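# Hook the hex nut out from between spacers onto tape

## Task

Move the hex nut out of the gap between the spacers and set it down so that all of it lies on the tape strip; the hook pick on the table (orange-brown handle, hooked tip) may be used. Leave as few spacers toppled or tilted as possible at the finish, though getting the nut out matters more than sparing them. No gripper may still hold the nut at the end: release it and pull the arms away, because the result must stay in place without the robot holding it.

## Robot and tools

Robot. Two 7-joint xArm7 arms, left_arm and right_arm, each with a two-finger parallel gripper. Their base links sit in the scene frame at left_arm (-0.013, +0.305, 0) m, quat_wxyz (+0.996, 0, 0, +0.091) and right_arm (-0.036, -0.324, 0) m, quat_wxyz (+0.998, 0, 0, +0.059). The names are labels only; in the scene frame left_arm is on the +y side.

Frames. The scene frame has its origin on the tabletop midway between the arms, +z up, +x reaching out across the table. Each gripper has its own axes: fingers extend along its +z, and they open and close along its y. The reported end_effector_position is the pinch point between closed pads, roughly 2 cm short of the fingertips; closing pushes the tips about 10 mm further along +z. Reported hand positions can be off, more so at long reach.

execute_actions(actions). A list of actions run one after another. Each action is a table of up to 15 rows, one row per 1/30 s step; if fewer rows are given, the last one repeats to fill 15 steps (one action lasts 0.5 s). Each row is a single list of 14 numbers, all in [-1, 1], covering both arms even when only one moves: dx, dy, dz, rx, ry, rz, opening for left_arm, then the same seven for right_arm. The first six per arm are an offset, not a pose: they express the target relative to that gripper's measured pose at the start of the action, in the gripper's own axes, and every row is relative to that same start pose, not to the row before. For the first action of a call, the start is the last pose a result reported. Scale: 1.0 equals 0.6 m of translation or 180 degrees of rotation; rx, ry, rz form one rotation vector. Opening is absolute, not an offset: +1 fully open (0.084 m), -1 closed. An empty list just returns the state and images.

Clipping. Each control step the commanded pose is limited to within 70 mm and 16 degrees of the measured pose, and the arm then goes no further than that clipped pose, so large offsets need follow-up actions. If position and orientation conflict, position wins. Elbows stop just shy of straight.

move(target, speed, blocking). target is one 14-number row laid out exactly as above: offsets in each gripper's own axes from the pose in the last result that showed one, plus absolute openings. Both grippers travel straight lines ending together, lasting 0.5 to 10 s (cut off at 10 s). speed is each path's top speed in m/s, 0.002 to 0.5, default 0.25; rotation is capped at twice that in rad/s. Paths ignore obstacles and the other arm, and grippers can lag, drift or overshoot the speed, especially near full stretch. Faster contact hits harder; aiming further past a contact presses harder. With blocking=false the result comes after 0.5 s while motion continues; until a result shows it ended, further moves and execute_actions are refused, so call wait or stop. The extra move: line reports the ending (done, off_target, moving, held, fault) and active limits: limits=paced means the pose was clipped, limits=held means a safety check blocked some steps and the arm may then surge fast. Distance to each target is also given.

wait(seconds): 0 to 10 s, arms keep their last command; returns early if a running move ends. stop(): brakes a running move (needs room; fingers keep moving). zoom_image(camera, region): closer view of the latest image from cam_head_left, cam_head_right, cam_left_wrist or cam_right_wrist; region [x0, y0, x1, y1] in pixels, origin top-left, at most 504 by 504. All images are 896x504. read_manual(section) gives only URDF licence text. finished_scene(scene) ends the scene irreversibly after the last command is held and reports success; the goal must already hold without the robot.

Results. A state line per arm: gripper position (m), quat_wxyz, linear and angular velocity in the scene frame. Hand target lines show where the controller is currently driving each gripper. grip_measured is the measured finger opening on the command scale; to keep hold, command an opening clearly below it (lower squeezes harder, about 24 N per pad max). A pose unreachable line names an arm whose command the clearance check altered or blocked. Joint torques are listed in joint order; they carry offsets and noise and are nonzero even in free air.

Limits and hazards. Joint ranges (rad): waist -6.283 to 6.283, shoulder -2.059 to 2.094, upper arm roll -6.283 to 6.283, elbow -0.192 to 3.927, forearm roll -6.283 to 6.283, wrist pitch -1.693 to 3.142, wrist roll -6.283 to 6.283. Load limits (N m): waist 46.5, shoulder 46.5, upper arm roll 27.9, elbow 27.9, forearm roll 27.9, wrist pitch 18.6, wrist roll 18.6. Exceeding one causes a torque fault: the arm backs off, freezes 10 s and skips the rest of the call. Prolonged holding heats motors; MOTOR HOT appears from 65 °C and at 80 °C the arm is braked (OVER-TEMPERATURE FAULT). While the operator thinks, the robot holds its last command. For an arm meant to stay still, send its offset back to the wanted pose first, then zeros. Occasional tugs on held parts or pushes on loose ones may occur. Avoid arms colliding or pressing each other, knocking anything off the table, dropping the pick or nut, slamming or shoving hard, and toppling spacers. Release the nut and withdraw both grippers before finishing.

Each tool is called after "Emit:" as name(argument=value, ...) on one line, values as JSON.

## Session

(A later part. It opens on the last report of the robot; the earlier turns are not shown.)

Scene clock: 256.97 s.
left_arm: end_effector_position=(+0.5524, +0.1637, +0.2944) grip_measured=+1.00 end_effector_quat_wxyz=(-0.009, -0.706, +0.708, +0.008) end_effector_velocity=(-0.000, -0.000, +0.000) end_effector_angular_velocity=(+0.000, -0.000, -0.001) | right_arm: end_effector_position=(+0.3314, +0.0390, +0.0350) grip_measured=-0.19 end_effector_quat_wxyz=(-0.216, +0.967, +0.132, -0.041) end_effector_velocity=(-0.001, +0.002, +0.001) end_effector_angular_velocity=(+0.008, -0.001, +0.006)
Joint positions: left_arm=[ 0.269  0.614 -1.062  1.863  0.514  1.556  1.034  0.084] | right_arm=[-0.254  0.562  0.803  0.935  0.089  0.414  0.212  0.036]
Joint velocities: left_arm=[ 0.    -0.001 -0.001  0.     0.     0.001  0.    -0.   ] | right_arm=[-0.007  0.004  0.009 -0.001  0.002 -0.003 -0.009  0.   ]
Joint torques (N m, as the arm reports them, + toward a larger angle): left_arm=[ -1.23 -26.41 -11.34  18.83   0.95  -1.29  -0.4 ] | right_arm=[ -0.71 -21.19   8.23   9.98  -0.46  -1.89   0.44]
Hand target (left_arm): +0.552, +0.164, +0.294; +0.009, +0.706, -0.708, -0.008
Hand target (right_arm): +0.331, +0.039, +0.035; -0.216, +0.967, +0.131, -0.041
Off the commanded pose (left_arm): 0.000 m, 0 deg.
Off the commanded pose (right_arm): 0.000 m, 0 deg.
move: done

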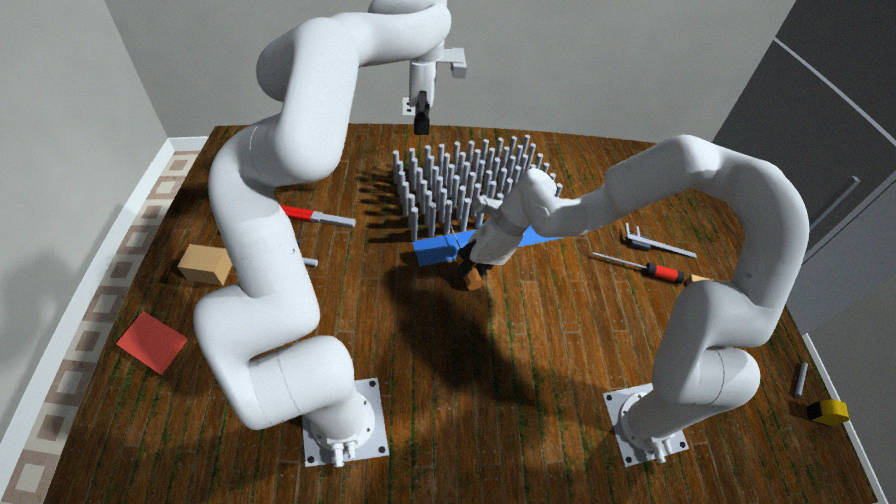

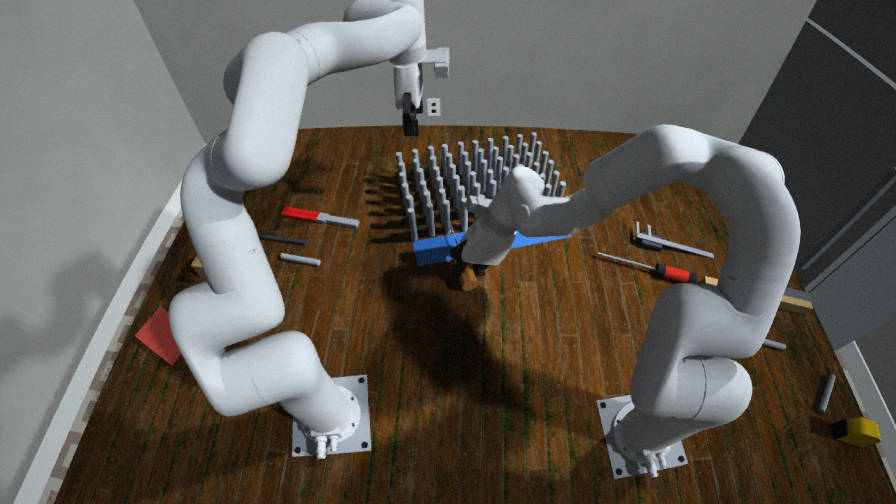

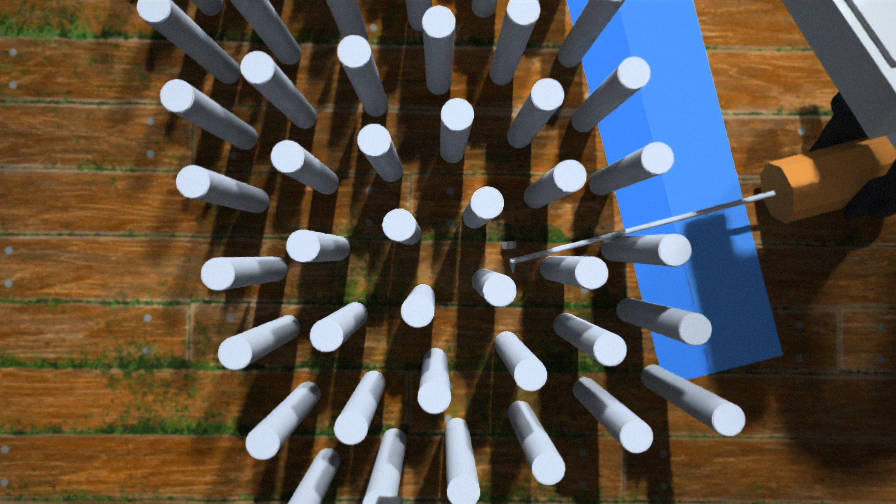

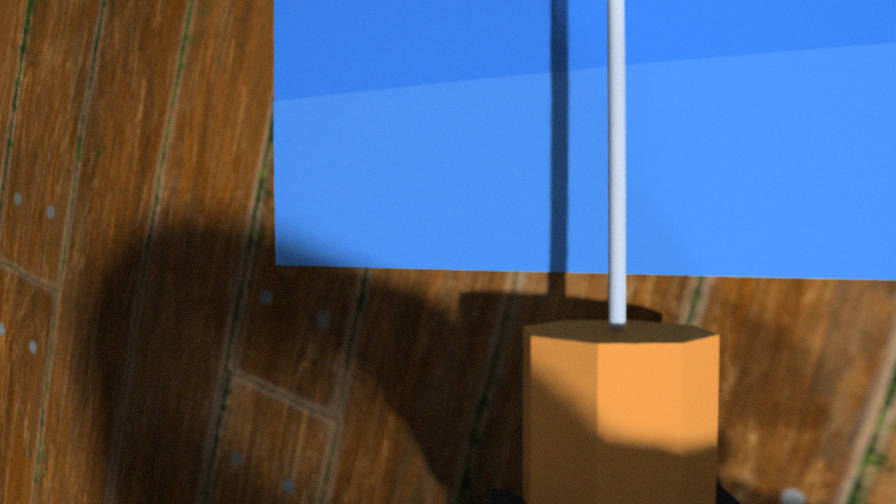

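Emit:
move(target=[0,0,0,0,0,0,1,0,0.027,-0.0125,0,0,0,-0.6], speed=0.03)

Emit:
zoom_image(camera="cam_left_wrist", region=[440,200,640,300])

Scene clock: 273.50 s.
left_arm: end_effector_position=(+0.5524, +0.1637, +0.2944) grip_measured=+1.00 end_effector_quat_wxyz=(-0.009, -0.706, +0.708, +0.008) end_effector_velocity=(-0.000, +0.000, -0.000) end_effector_angular_velocity=(-0.001, +0.002, +0.001) | right_arm: end_effector_position=(+0.3361, +0.0220, +0.0349) grip_measured=-0.19 end_effector_quat_wxyz=(-0.216, +0.967, +0.132, -0.041) end_effector_velocity=(-0.002, +0.000, -0.001) end_effector_angular_velocity=(+0.002, +0.003, +0.003)
Joint positions: left_arm=[ 0.269  0.614 -1.062  1.863  0.514  1.556  1.034  0.084] | right_arm=[-0.306  0.551  0.818  0.916  0.099  0.423  0.172  0.036]
Joint velocities: left_arm=[-0.     0.     0.001  0.    -0.002  0.001  0.     0.   ] | right_arm=[-0.003  0.002  0.004 -0.002  0.002  0.001 -0.004 -0.   ]
Joint torques (N m, as the arm reports them, + toward a larger angle): left_arm=[ -0.34 -26.63 -10.85  19.05   1.    -1.37  -0.1 ] | right_arm=[  0.2  -20.34   8.31  10.07  -0.29  -1.92   0.51]
Hand target (left_arm): +0.552, +0.164, +0.294; +0.009, +0.706, -0.708, -0.008
Hand target (right_arm): +0.336, +0.022, +0.035; -0.216, +0.967, +0.132, -0.041
Off the commanded pose (left_arm): 0.000 m, 0 deg.
Off the commanded pose (right_arm): 0.000 m, 0 deg.
move: done

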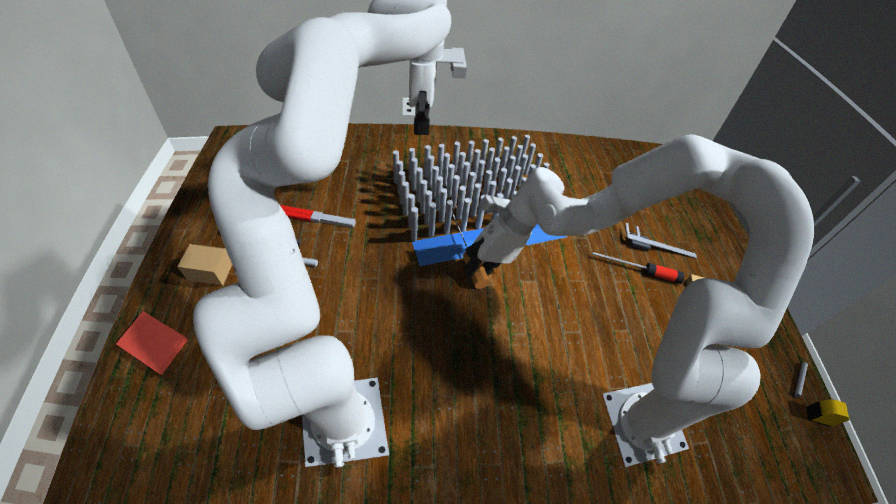

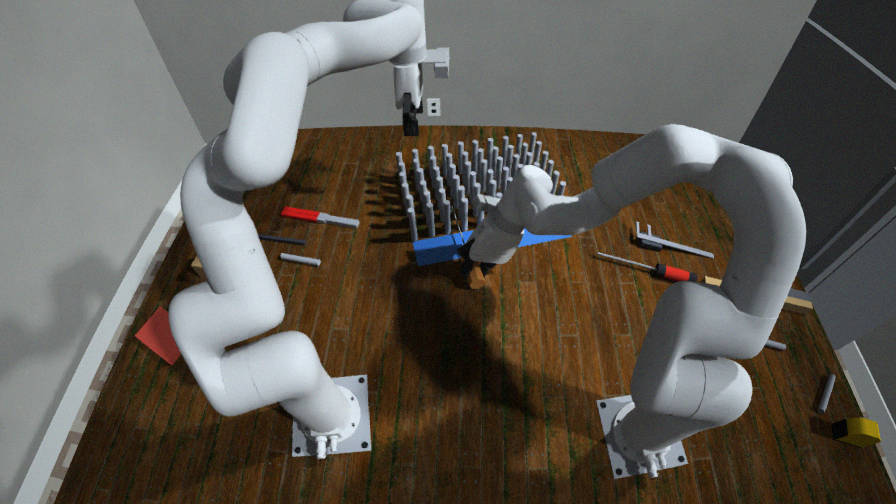

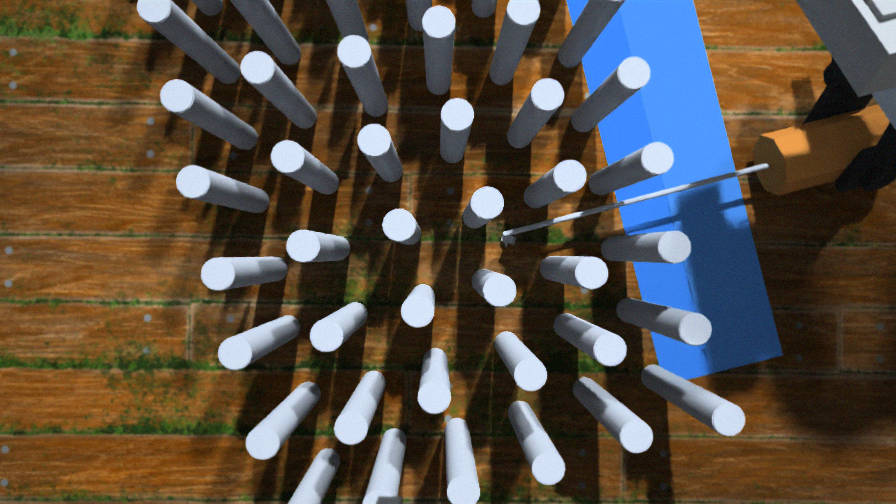

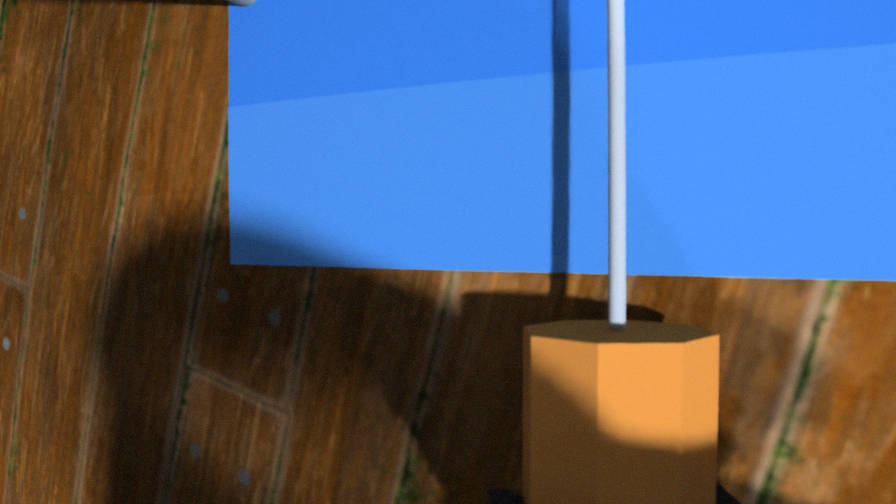

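Region (440, 200, 640, 300) of cam_left_wrist's 896x504 image, scaled by 2.520, with more detail than that image has.

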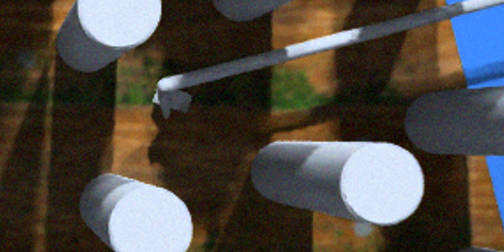

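Emit:
move(target=[0,0,0,0,0,0,1,-0.003,0.004,0.002,0,0,0,-0.6], speed=0.01)

Emit:
zoom_image(camera="cam_left_wrist", region=[470,210,550,260])

Scene clock: 281.93 s.
left_arm: end_effector_position=(+0.5524, +0.1637, +0.2944) grip_measured=+1.00 end_effector_quat_wxyz=(-0.009, -0.706, +0.708, +0.008) end_effector_velocity=(+0.000, +0.000, +0.000) end_effector_angular_velocity=(+0.000, -0.001, +0.000) | right_arm: end_effector_position=(+0.3350, +0.0200, +0.0330) grip_measured=-0.19 end_effector_quat_wxyz=(-0.216, +0.967, +0.132, -0.041) end_effector_velocity=(-0.001, +0.000, -0.001) end_effector_angular_velocity=(-0.000, +0.000, +0.003)
Joint positions: left_arm=[ 0.269  0.614 -1.062  1.863  0.514  1.556  1.034  0.084] | right_arm=[-0.311  0.551  0.819  0.908  0.099  0.416  0.168  0.036]
Joint velocities: left_arm=[ 0.     0.    -0.     0.     0.001 -0.    -0.    -0.   ] | right_arm=[ 0.001  0.     0.001 -0.003 -0.    -0.001 -0.001 -0.   ]
Joint torques (N m, as the arm reports them, + toward a larger angle): left_arm=[ -0.73 -26.46 -11.12  18.89   0.78  -1.17  -0.55] | right_arm=[ -0.63 -20.28   8.     9.3   -0.36  -1.73   0.55]
Hand target (left_arm): +0.552, +0.164, +0.294; +0.009, +0.706, -0.708, -0.008
Hand target (right_arm): +0.335, +0.020, +0.033; -0.216, +0.967, +0.132, -0.041
Off the commanded pose (left_arm): 0.000 m, 0 deg.
Off the commanded pose (right_arm): 0.000 m, 0 deg.
move: done

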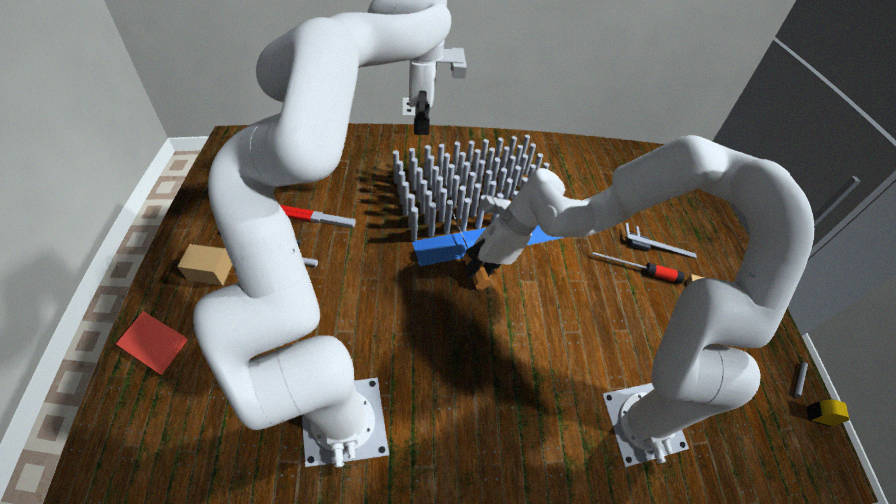

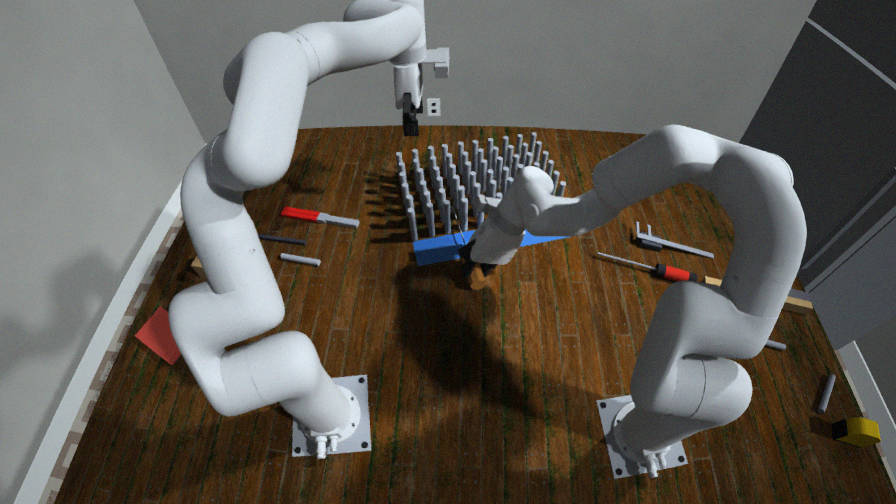

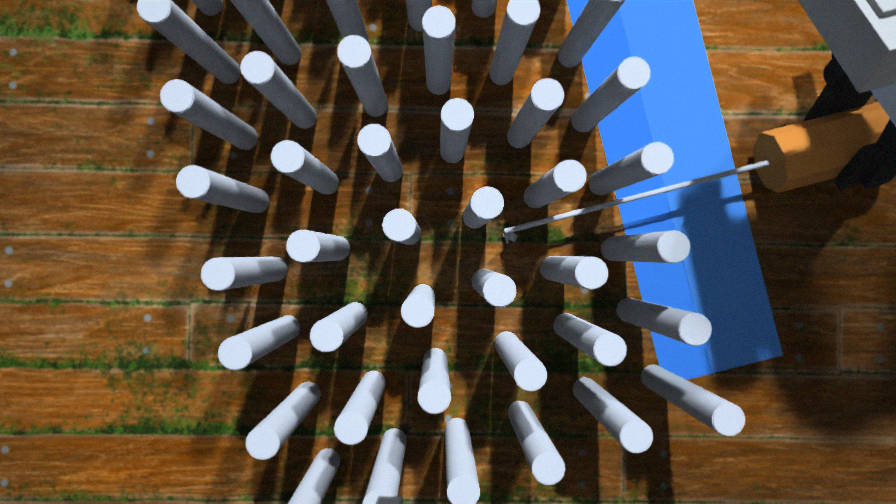

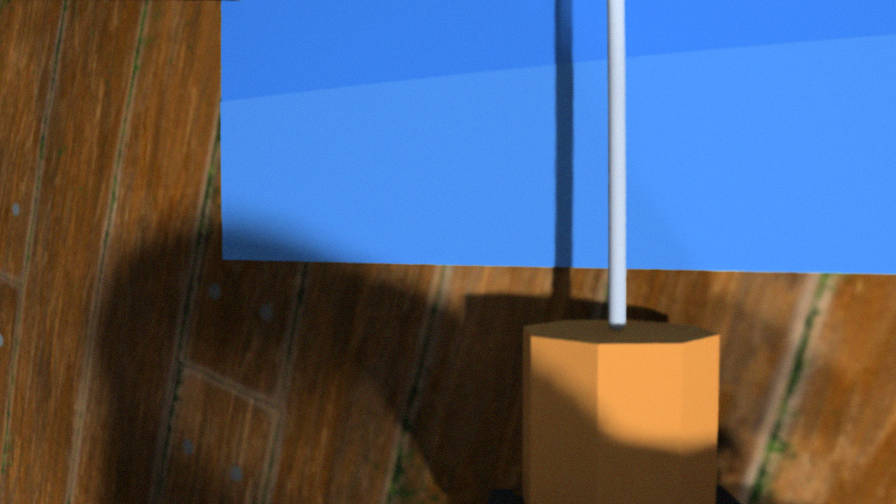

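Region (470, 210, 550, 260) of cam_left_wrist's 896x504 image, scaled by 6.300, with more detail than that image has; it fills the top 315 rows of this view, and the rest is white.

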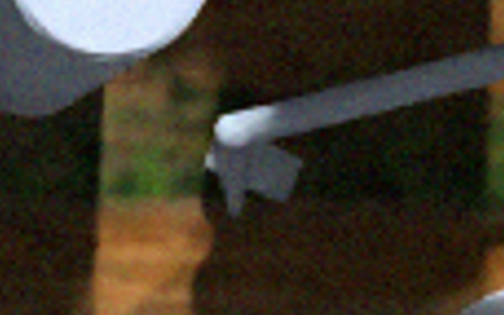

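Emit:
move(target=[0,0,0,0,0,0,1,-0.03,-0.005,0.0005,0,0,0,-0.6], speed=0.02)

Emit:
zoom_image(camera="cam_left_wrist", region=[490,190,610,265])

Scene clock: 291.23 s.
left_arm: end_effector_position=(+0.5524, +0.1637, +0.2944) grip_measured=+1.00 end_effector_quat_wxyz=(-0.009, -0.706, +0.708, +0.008) end_effector_velocity=(-0.000, +0.001, -0.001) end_effector_angular_velocity=(+0.001, +0.003, +0.000) | right_arm: end_effector_position=(+0.3171, +0.0178, +0.0344) grip_measured=-0.19 end_effector_quat_wxyz=(-0.216, +0.967, +0.132, -0.041) end_effector_velocity=(-0.000, -0.001, -0.000) end_effector_angular_velocity=(+0.002, +0.002, -0.004)
Joint positions: left_arm=[ 0.269  0.614 -1.062  1.863  0.514  1.556  1.034  0.084] | right_arm=[-0.338  0.517  0.858  0.844  0.126  0.387  0.164  0.036]
Joint velocities: left_arm=[ 0.     0.001  0.001 -0.001  0.     0.001  0.    -0.   ] | right_arm=[-0.005 -0.     0.004 -0.004  0.004 -0.003 -0.001  0.   ]
Joint torques (N m, as the arm reports them, + toward a larger angle): left_arm=[ -1.04 -26.62 -10.7   18.64   0.58  -1.58   0.  ] | right_arm=[ -0.57 -18.9    8.27   9.92  -0.2   -1.91   0.39]
Hand target (left_arm): +0.552, +0.164, +0.294; +0.009, +0.706, -0.708, -0.008
Hand target (right_arm): +0.317, +0.018, +0.034; -0.216, +0.967, +0.132, -0.041
Off the commanded pose (left_arm): 0.000 m, 0 deg.
Off the commanded pose (right_arm): 0.000 m, 0 deg.
move: done

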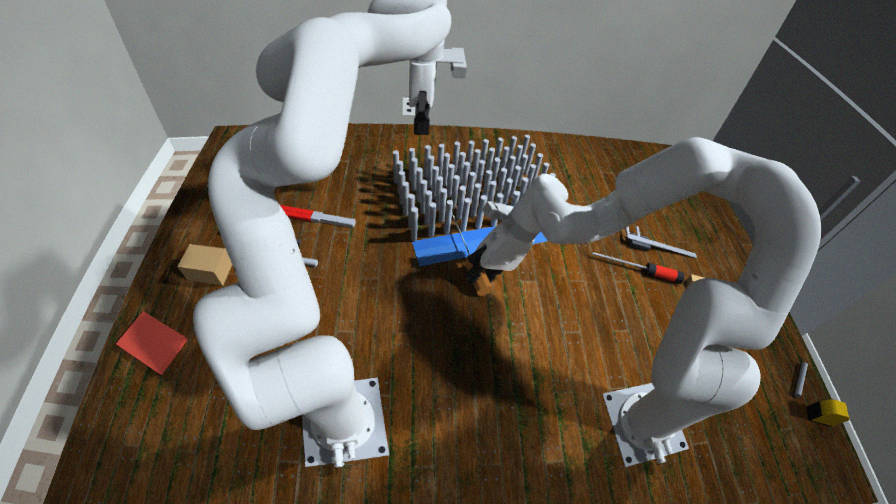

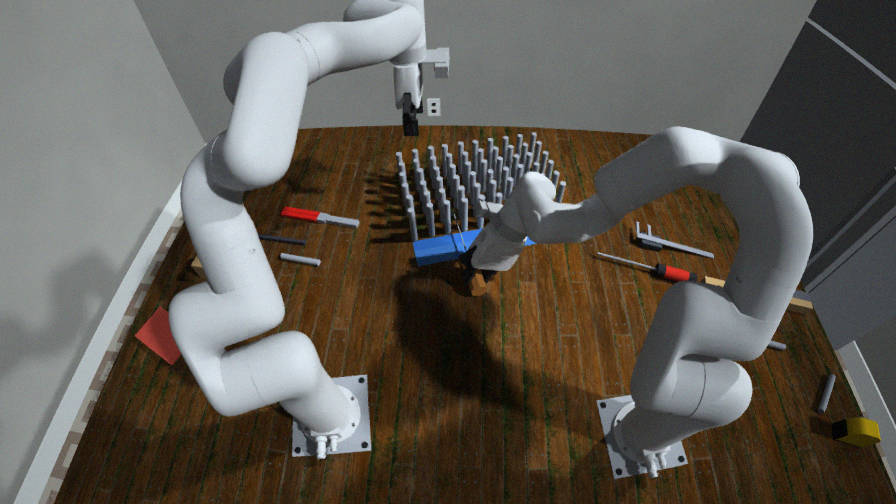

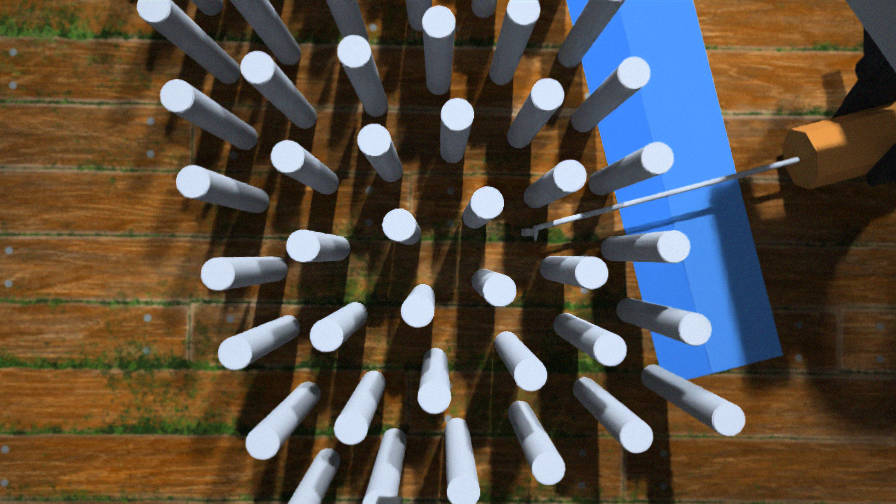

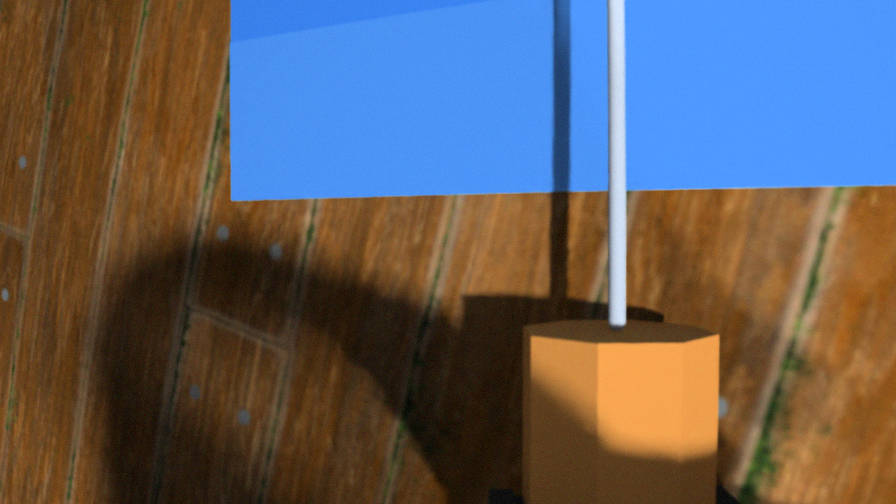

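Region (490, 190, 610, 265) of cam_left_wrist's 896x504 image, scaled by 4.200, with more detail than that image has; it fills the top 315 rows of this view, and the rest is white.

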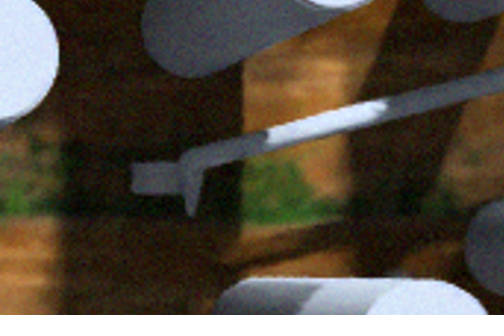

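Emit:
move(target=[0,0,0,0,0,0,1,0.021,-0.002,0.001,0,0,0,-0.6], speed=0.02)

Emit:
move(target=[0,0,0,0,0,0,1,0,0.0095,-0.0045,0,0,0,-0.6], speed=0.02)

Emit:
move(target=[0,0,0,0,0,0,1,-0.03,-0.002,0.001,0,0,0,-0.6], speed=0.02)

Emit:
zoom_image(camera="cam_left_wrist", region=[490,190,610,265])

Scene clock: 302.03 s.
left_arm: end_effector_position=(+0.5524, +0.1637, +0.2944) grip_measured=+1.00 end_effector_quat_wxyz=(-0.009, -0.706, +0.708, +0.008) end_effector_velocity=(+0.000, +0.001, -0.000) end_effector_angular_velocity=(+0.001, +0.001, +0.001) | right_arm: end_effector_position=(+0.3287, +0.0225, +0.0341) grip_measured=-0.19 end_effector_quat_wxyz=(-0.216, +0.967, +0.132, -0.041) end_effector_velocity=(+0.000, +0.001, -0.000) end_effector_angular_velocity=(-0.001, +0.002, +0.002)
Joint positions: left_arm=[ 0.269  0.614 -1.062  1.863  0.514  1.556  1.034  0.084] | right_arm=[-0.31   0.541  0.829  0.892  0.106  0.407  0.174  0.036]
Joint velocities: left_arm=[ 0.    -0.     0.001 -0.     0.     0.001  0.    -0.   ] | right_arm=[ 0.006  0.003 -0.004  0.005 -0.002  0.003  0.002 -0.   ]
Joint torques (N m, as the arm reports them, + toward a larger angle): left_arm=[ -0.71 -26.16 -11.15  18.81   0.54  -1.4   -0.24] | right_arm=[ -0.07 -20.28   8.25  10.12  -0.47  -2.09   0.42]
Hand target (left_arm): +0.552, +0.164, +0.294; +0.009, +0.706, -0.708, -0.008
Hand target (right_arm): +0.329, +0.023, +0.034; -0.216, +0.967, +0.132, -0.041
Off the commanded pose (left_arm): 0.000 m, 0 deg.
Off the commanded pose (right_arm): 0.000 m, 0 deg.
move: done

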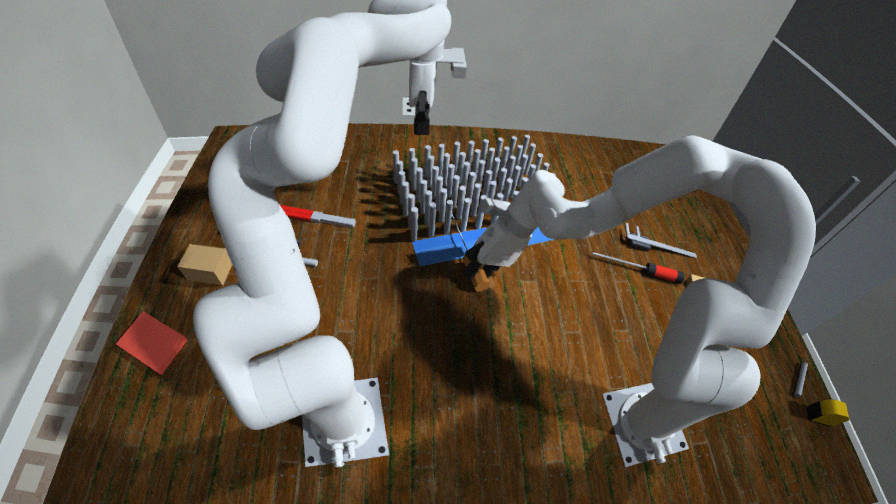

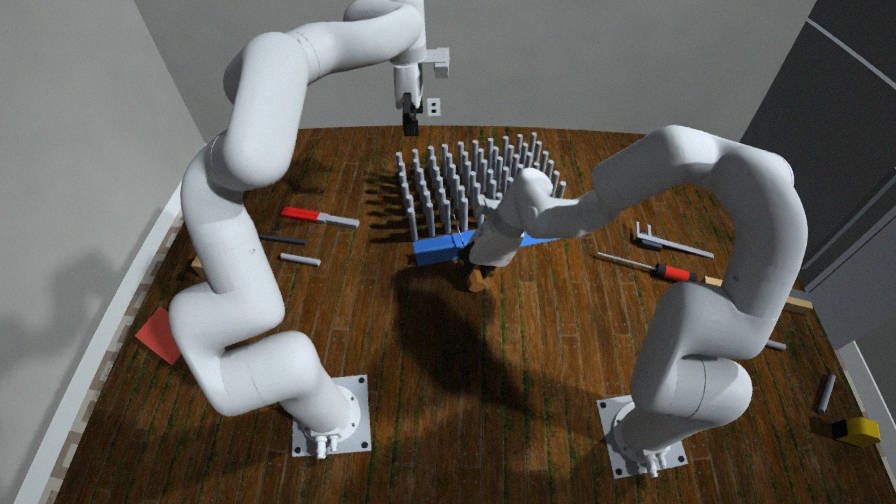

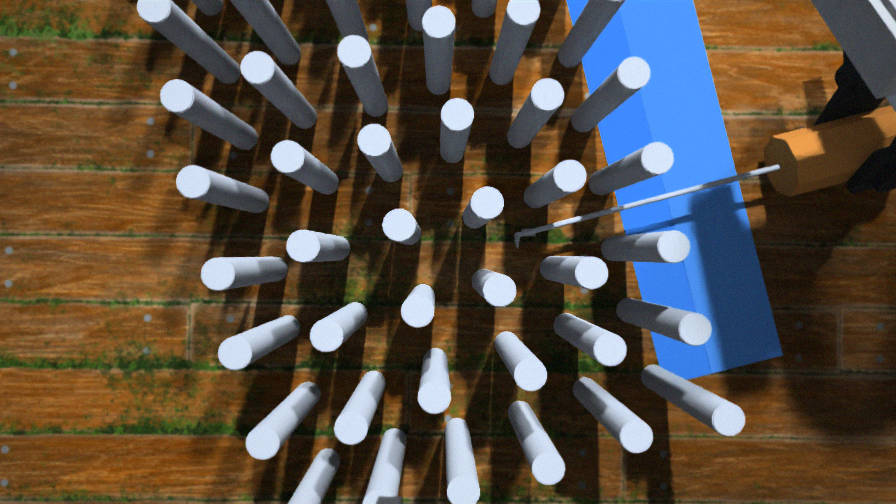

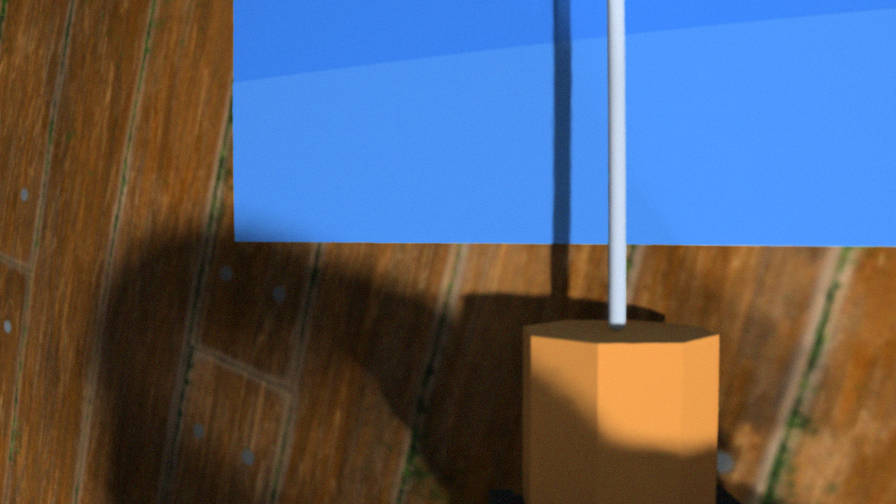

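Scene clock: 302.73 s.
left_arm: end_effector_position=(+0.5524, +0.1637, +0.2944) grip_measured=+1.00 end_effector_quat_wxyz=(-0.009, -0.706, +0.708, +0.008) end_effector_velocity=(-0.000, -0.000, +0.000) end_effector_angular_velocity=(-0.001, -0.000, -0.001) | right_arm: end_effector_position=(+0.3305, +0.0165, +0.0341) grip_measured=-0.19 end_effector_quat_wxyz=(-0.216, +0.967, +0.132, -0.041) end_effector_velocity=(-0.001, -0.000, +0.000) end_effector_angular_velocity=(+0.001, -0.000, +0.004)
Joint positions: left_arm=[ 0.269  0.614 -1.062  1.863  0.514  1.556  1.034  0.084] | right_arm=[-0.329  0.537  0.834  0.885  0.109  0.411  0.16   0.036]
Joint velocities: left_arm=[ 0.    -0.    -0.001 -0.    -0.001 -0.     0.    -0.   ] | right_arm=[-0.004 -0.     0.004 -0.002  0.     0.001 -0.004  0.   ]
Joint torques (N m, as the arm reports them, + toward a larger angle): left_arm=[ -0.02 -26.16 -10.51  18.76   0.4   -1.37  -0.42] | right_arm=[ -0.72 -19.71   7.96   9.73  -0.22  -2.1    0.39]
Hand target (left_arm): +0.552, +0.164, +0.294; +0.009, +0.706, -0.708, -0.008
Hand target (right_arm): +0.330, +0.016, +0.034; -0.216, +0.967, +0.132, -0.041
Off the commanded pose (left_arm): 0.000 m, 0 deg.
Off the commanded pose (right_arm): 0.000 m, 0 deg.
move: done

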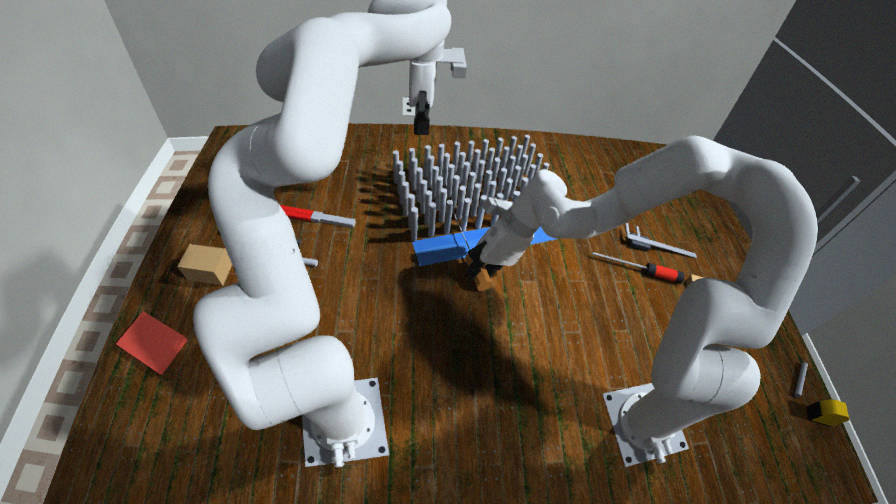

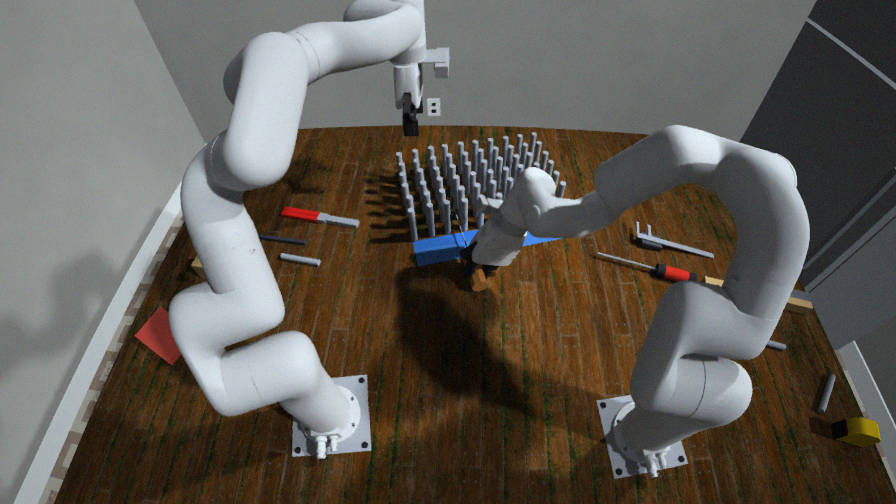

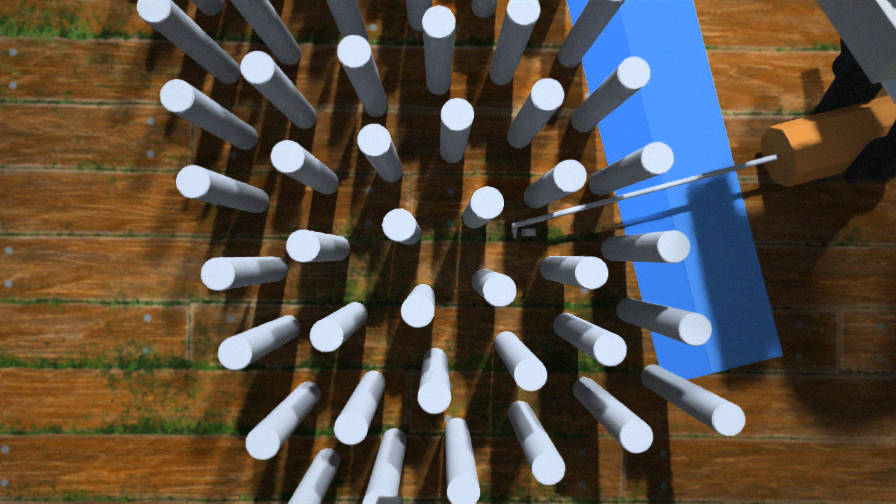

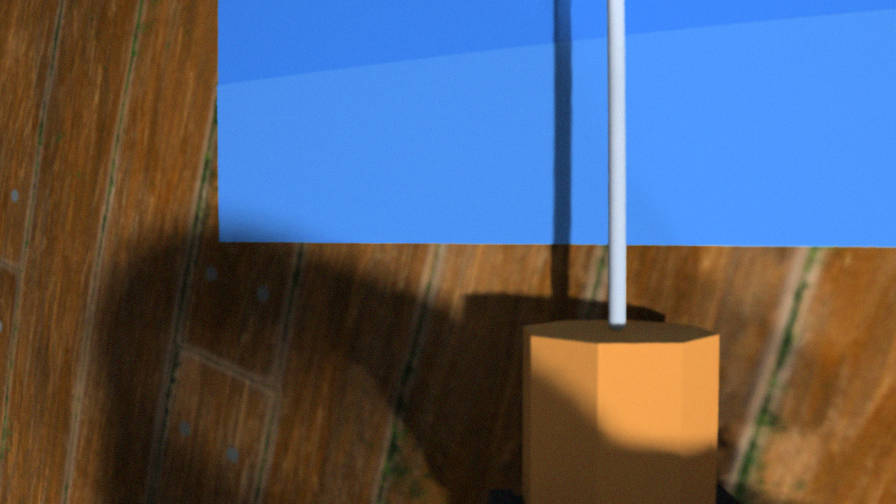

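Scene clock: 303.90 s.
left_arm: end_effector_position=(+0.5524, +0.1637, +0.2944) grip_measured=+1.00 end_effector_quat_wxyz=(-0.009, -0.706, +0.708, +0.008) end_effector_velocity=(+0.001, -0.000, +0.000) end_effector_angular_velocity=(-0.001, -0.002, +0.000) | right_arm: end_effector_position=(+0.3129, +0.0128, +0.0344) grip_measured=-0.19 end_effector_quat_wxyz=(-0.215, +0.967, +0.132, -0.041) end_effector_velocity=(-0.001, -0.000, +0.000) end_effector_angular_velocity=(+0.002, -0.000, -0.003)
Joint positions: left_arm=[ 0.269  0.614 -1.062  1.863  0.514  1.556  1.034  0.084] | right_arm=[-0.361  0.504  0.875  0.821  0.136  0.38   0.152  0.036]
Joint velocities: left_arm=[-0.     0.     0.     0.001  0.001 -0.002  0.    -0.   ] | right_arm=[-0.005 -0.002  0.005 -0.004  0.004 -0.004 -0.001 -0.   ]
Joint torques (N m, as the arm reports them, + toward a larger angle): left_arm=[ -1.07 -26.68 -11.02  18.59   0.77  -1.49  -0.33] | right_arm=[ -0.1  -18.29   7.9    9.76  -0.31  -1.92   0.69]
Hand target (left_arm): +0.552, +0.164, +0.294; +0.009, +0.706, -0.708, -0.008
Hand target (right_arm): +0.313, +0.013, +0.034; -0.215, +0.967, +0.132, -0.041
Off the commanded pose (left_arm): 0.000 m, 0 deg.
Off the commanded pose (right_arm): 0.000 m, 0 deg.
move: done

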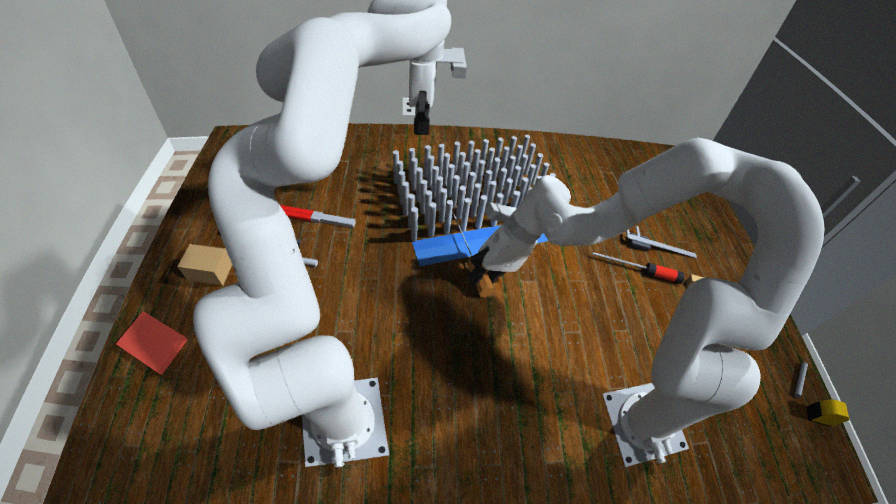

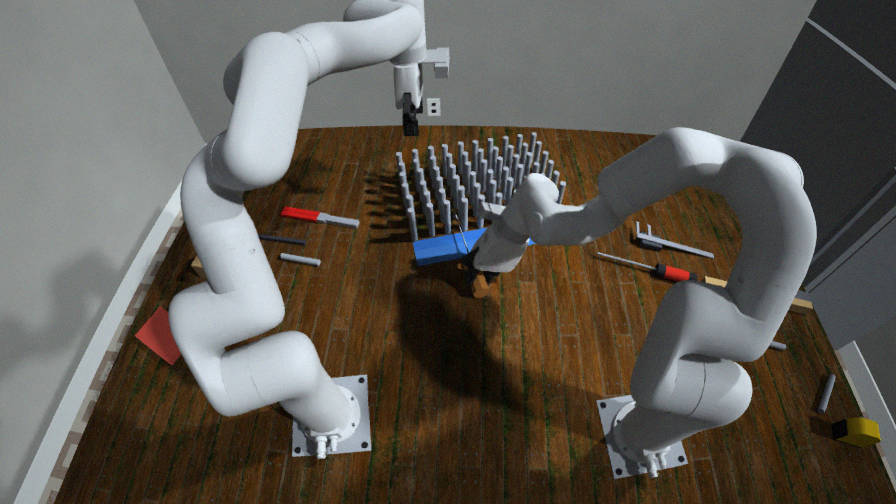

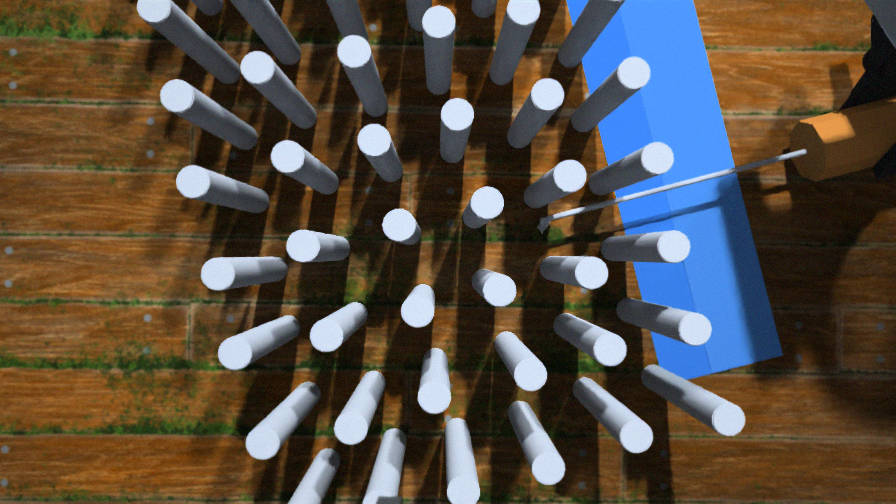

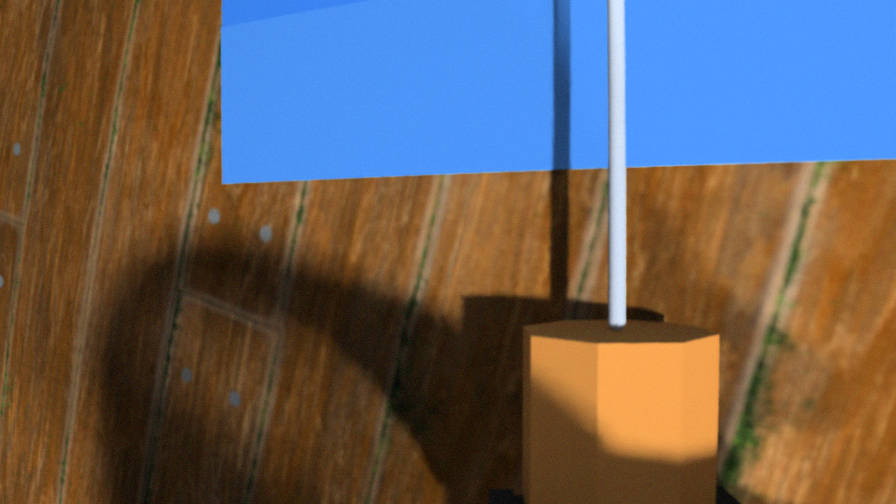

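Region (490, 190, 610, 265) of cam_left_wrist's 896x504 image, scaled by 4.200, with more detail than that image has; it fills the top 315 rows of this view, and the rest is white.

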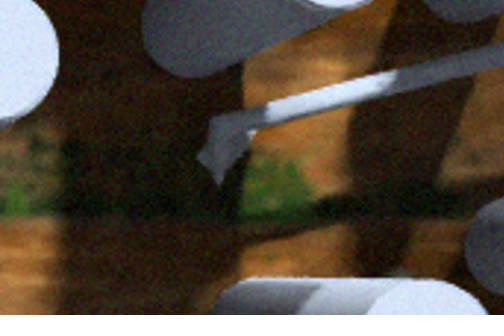

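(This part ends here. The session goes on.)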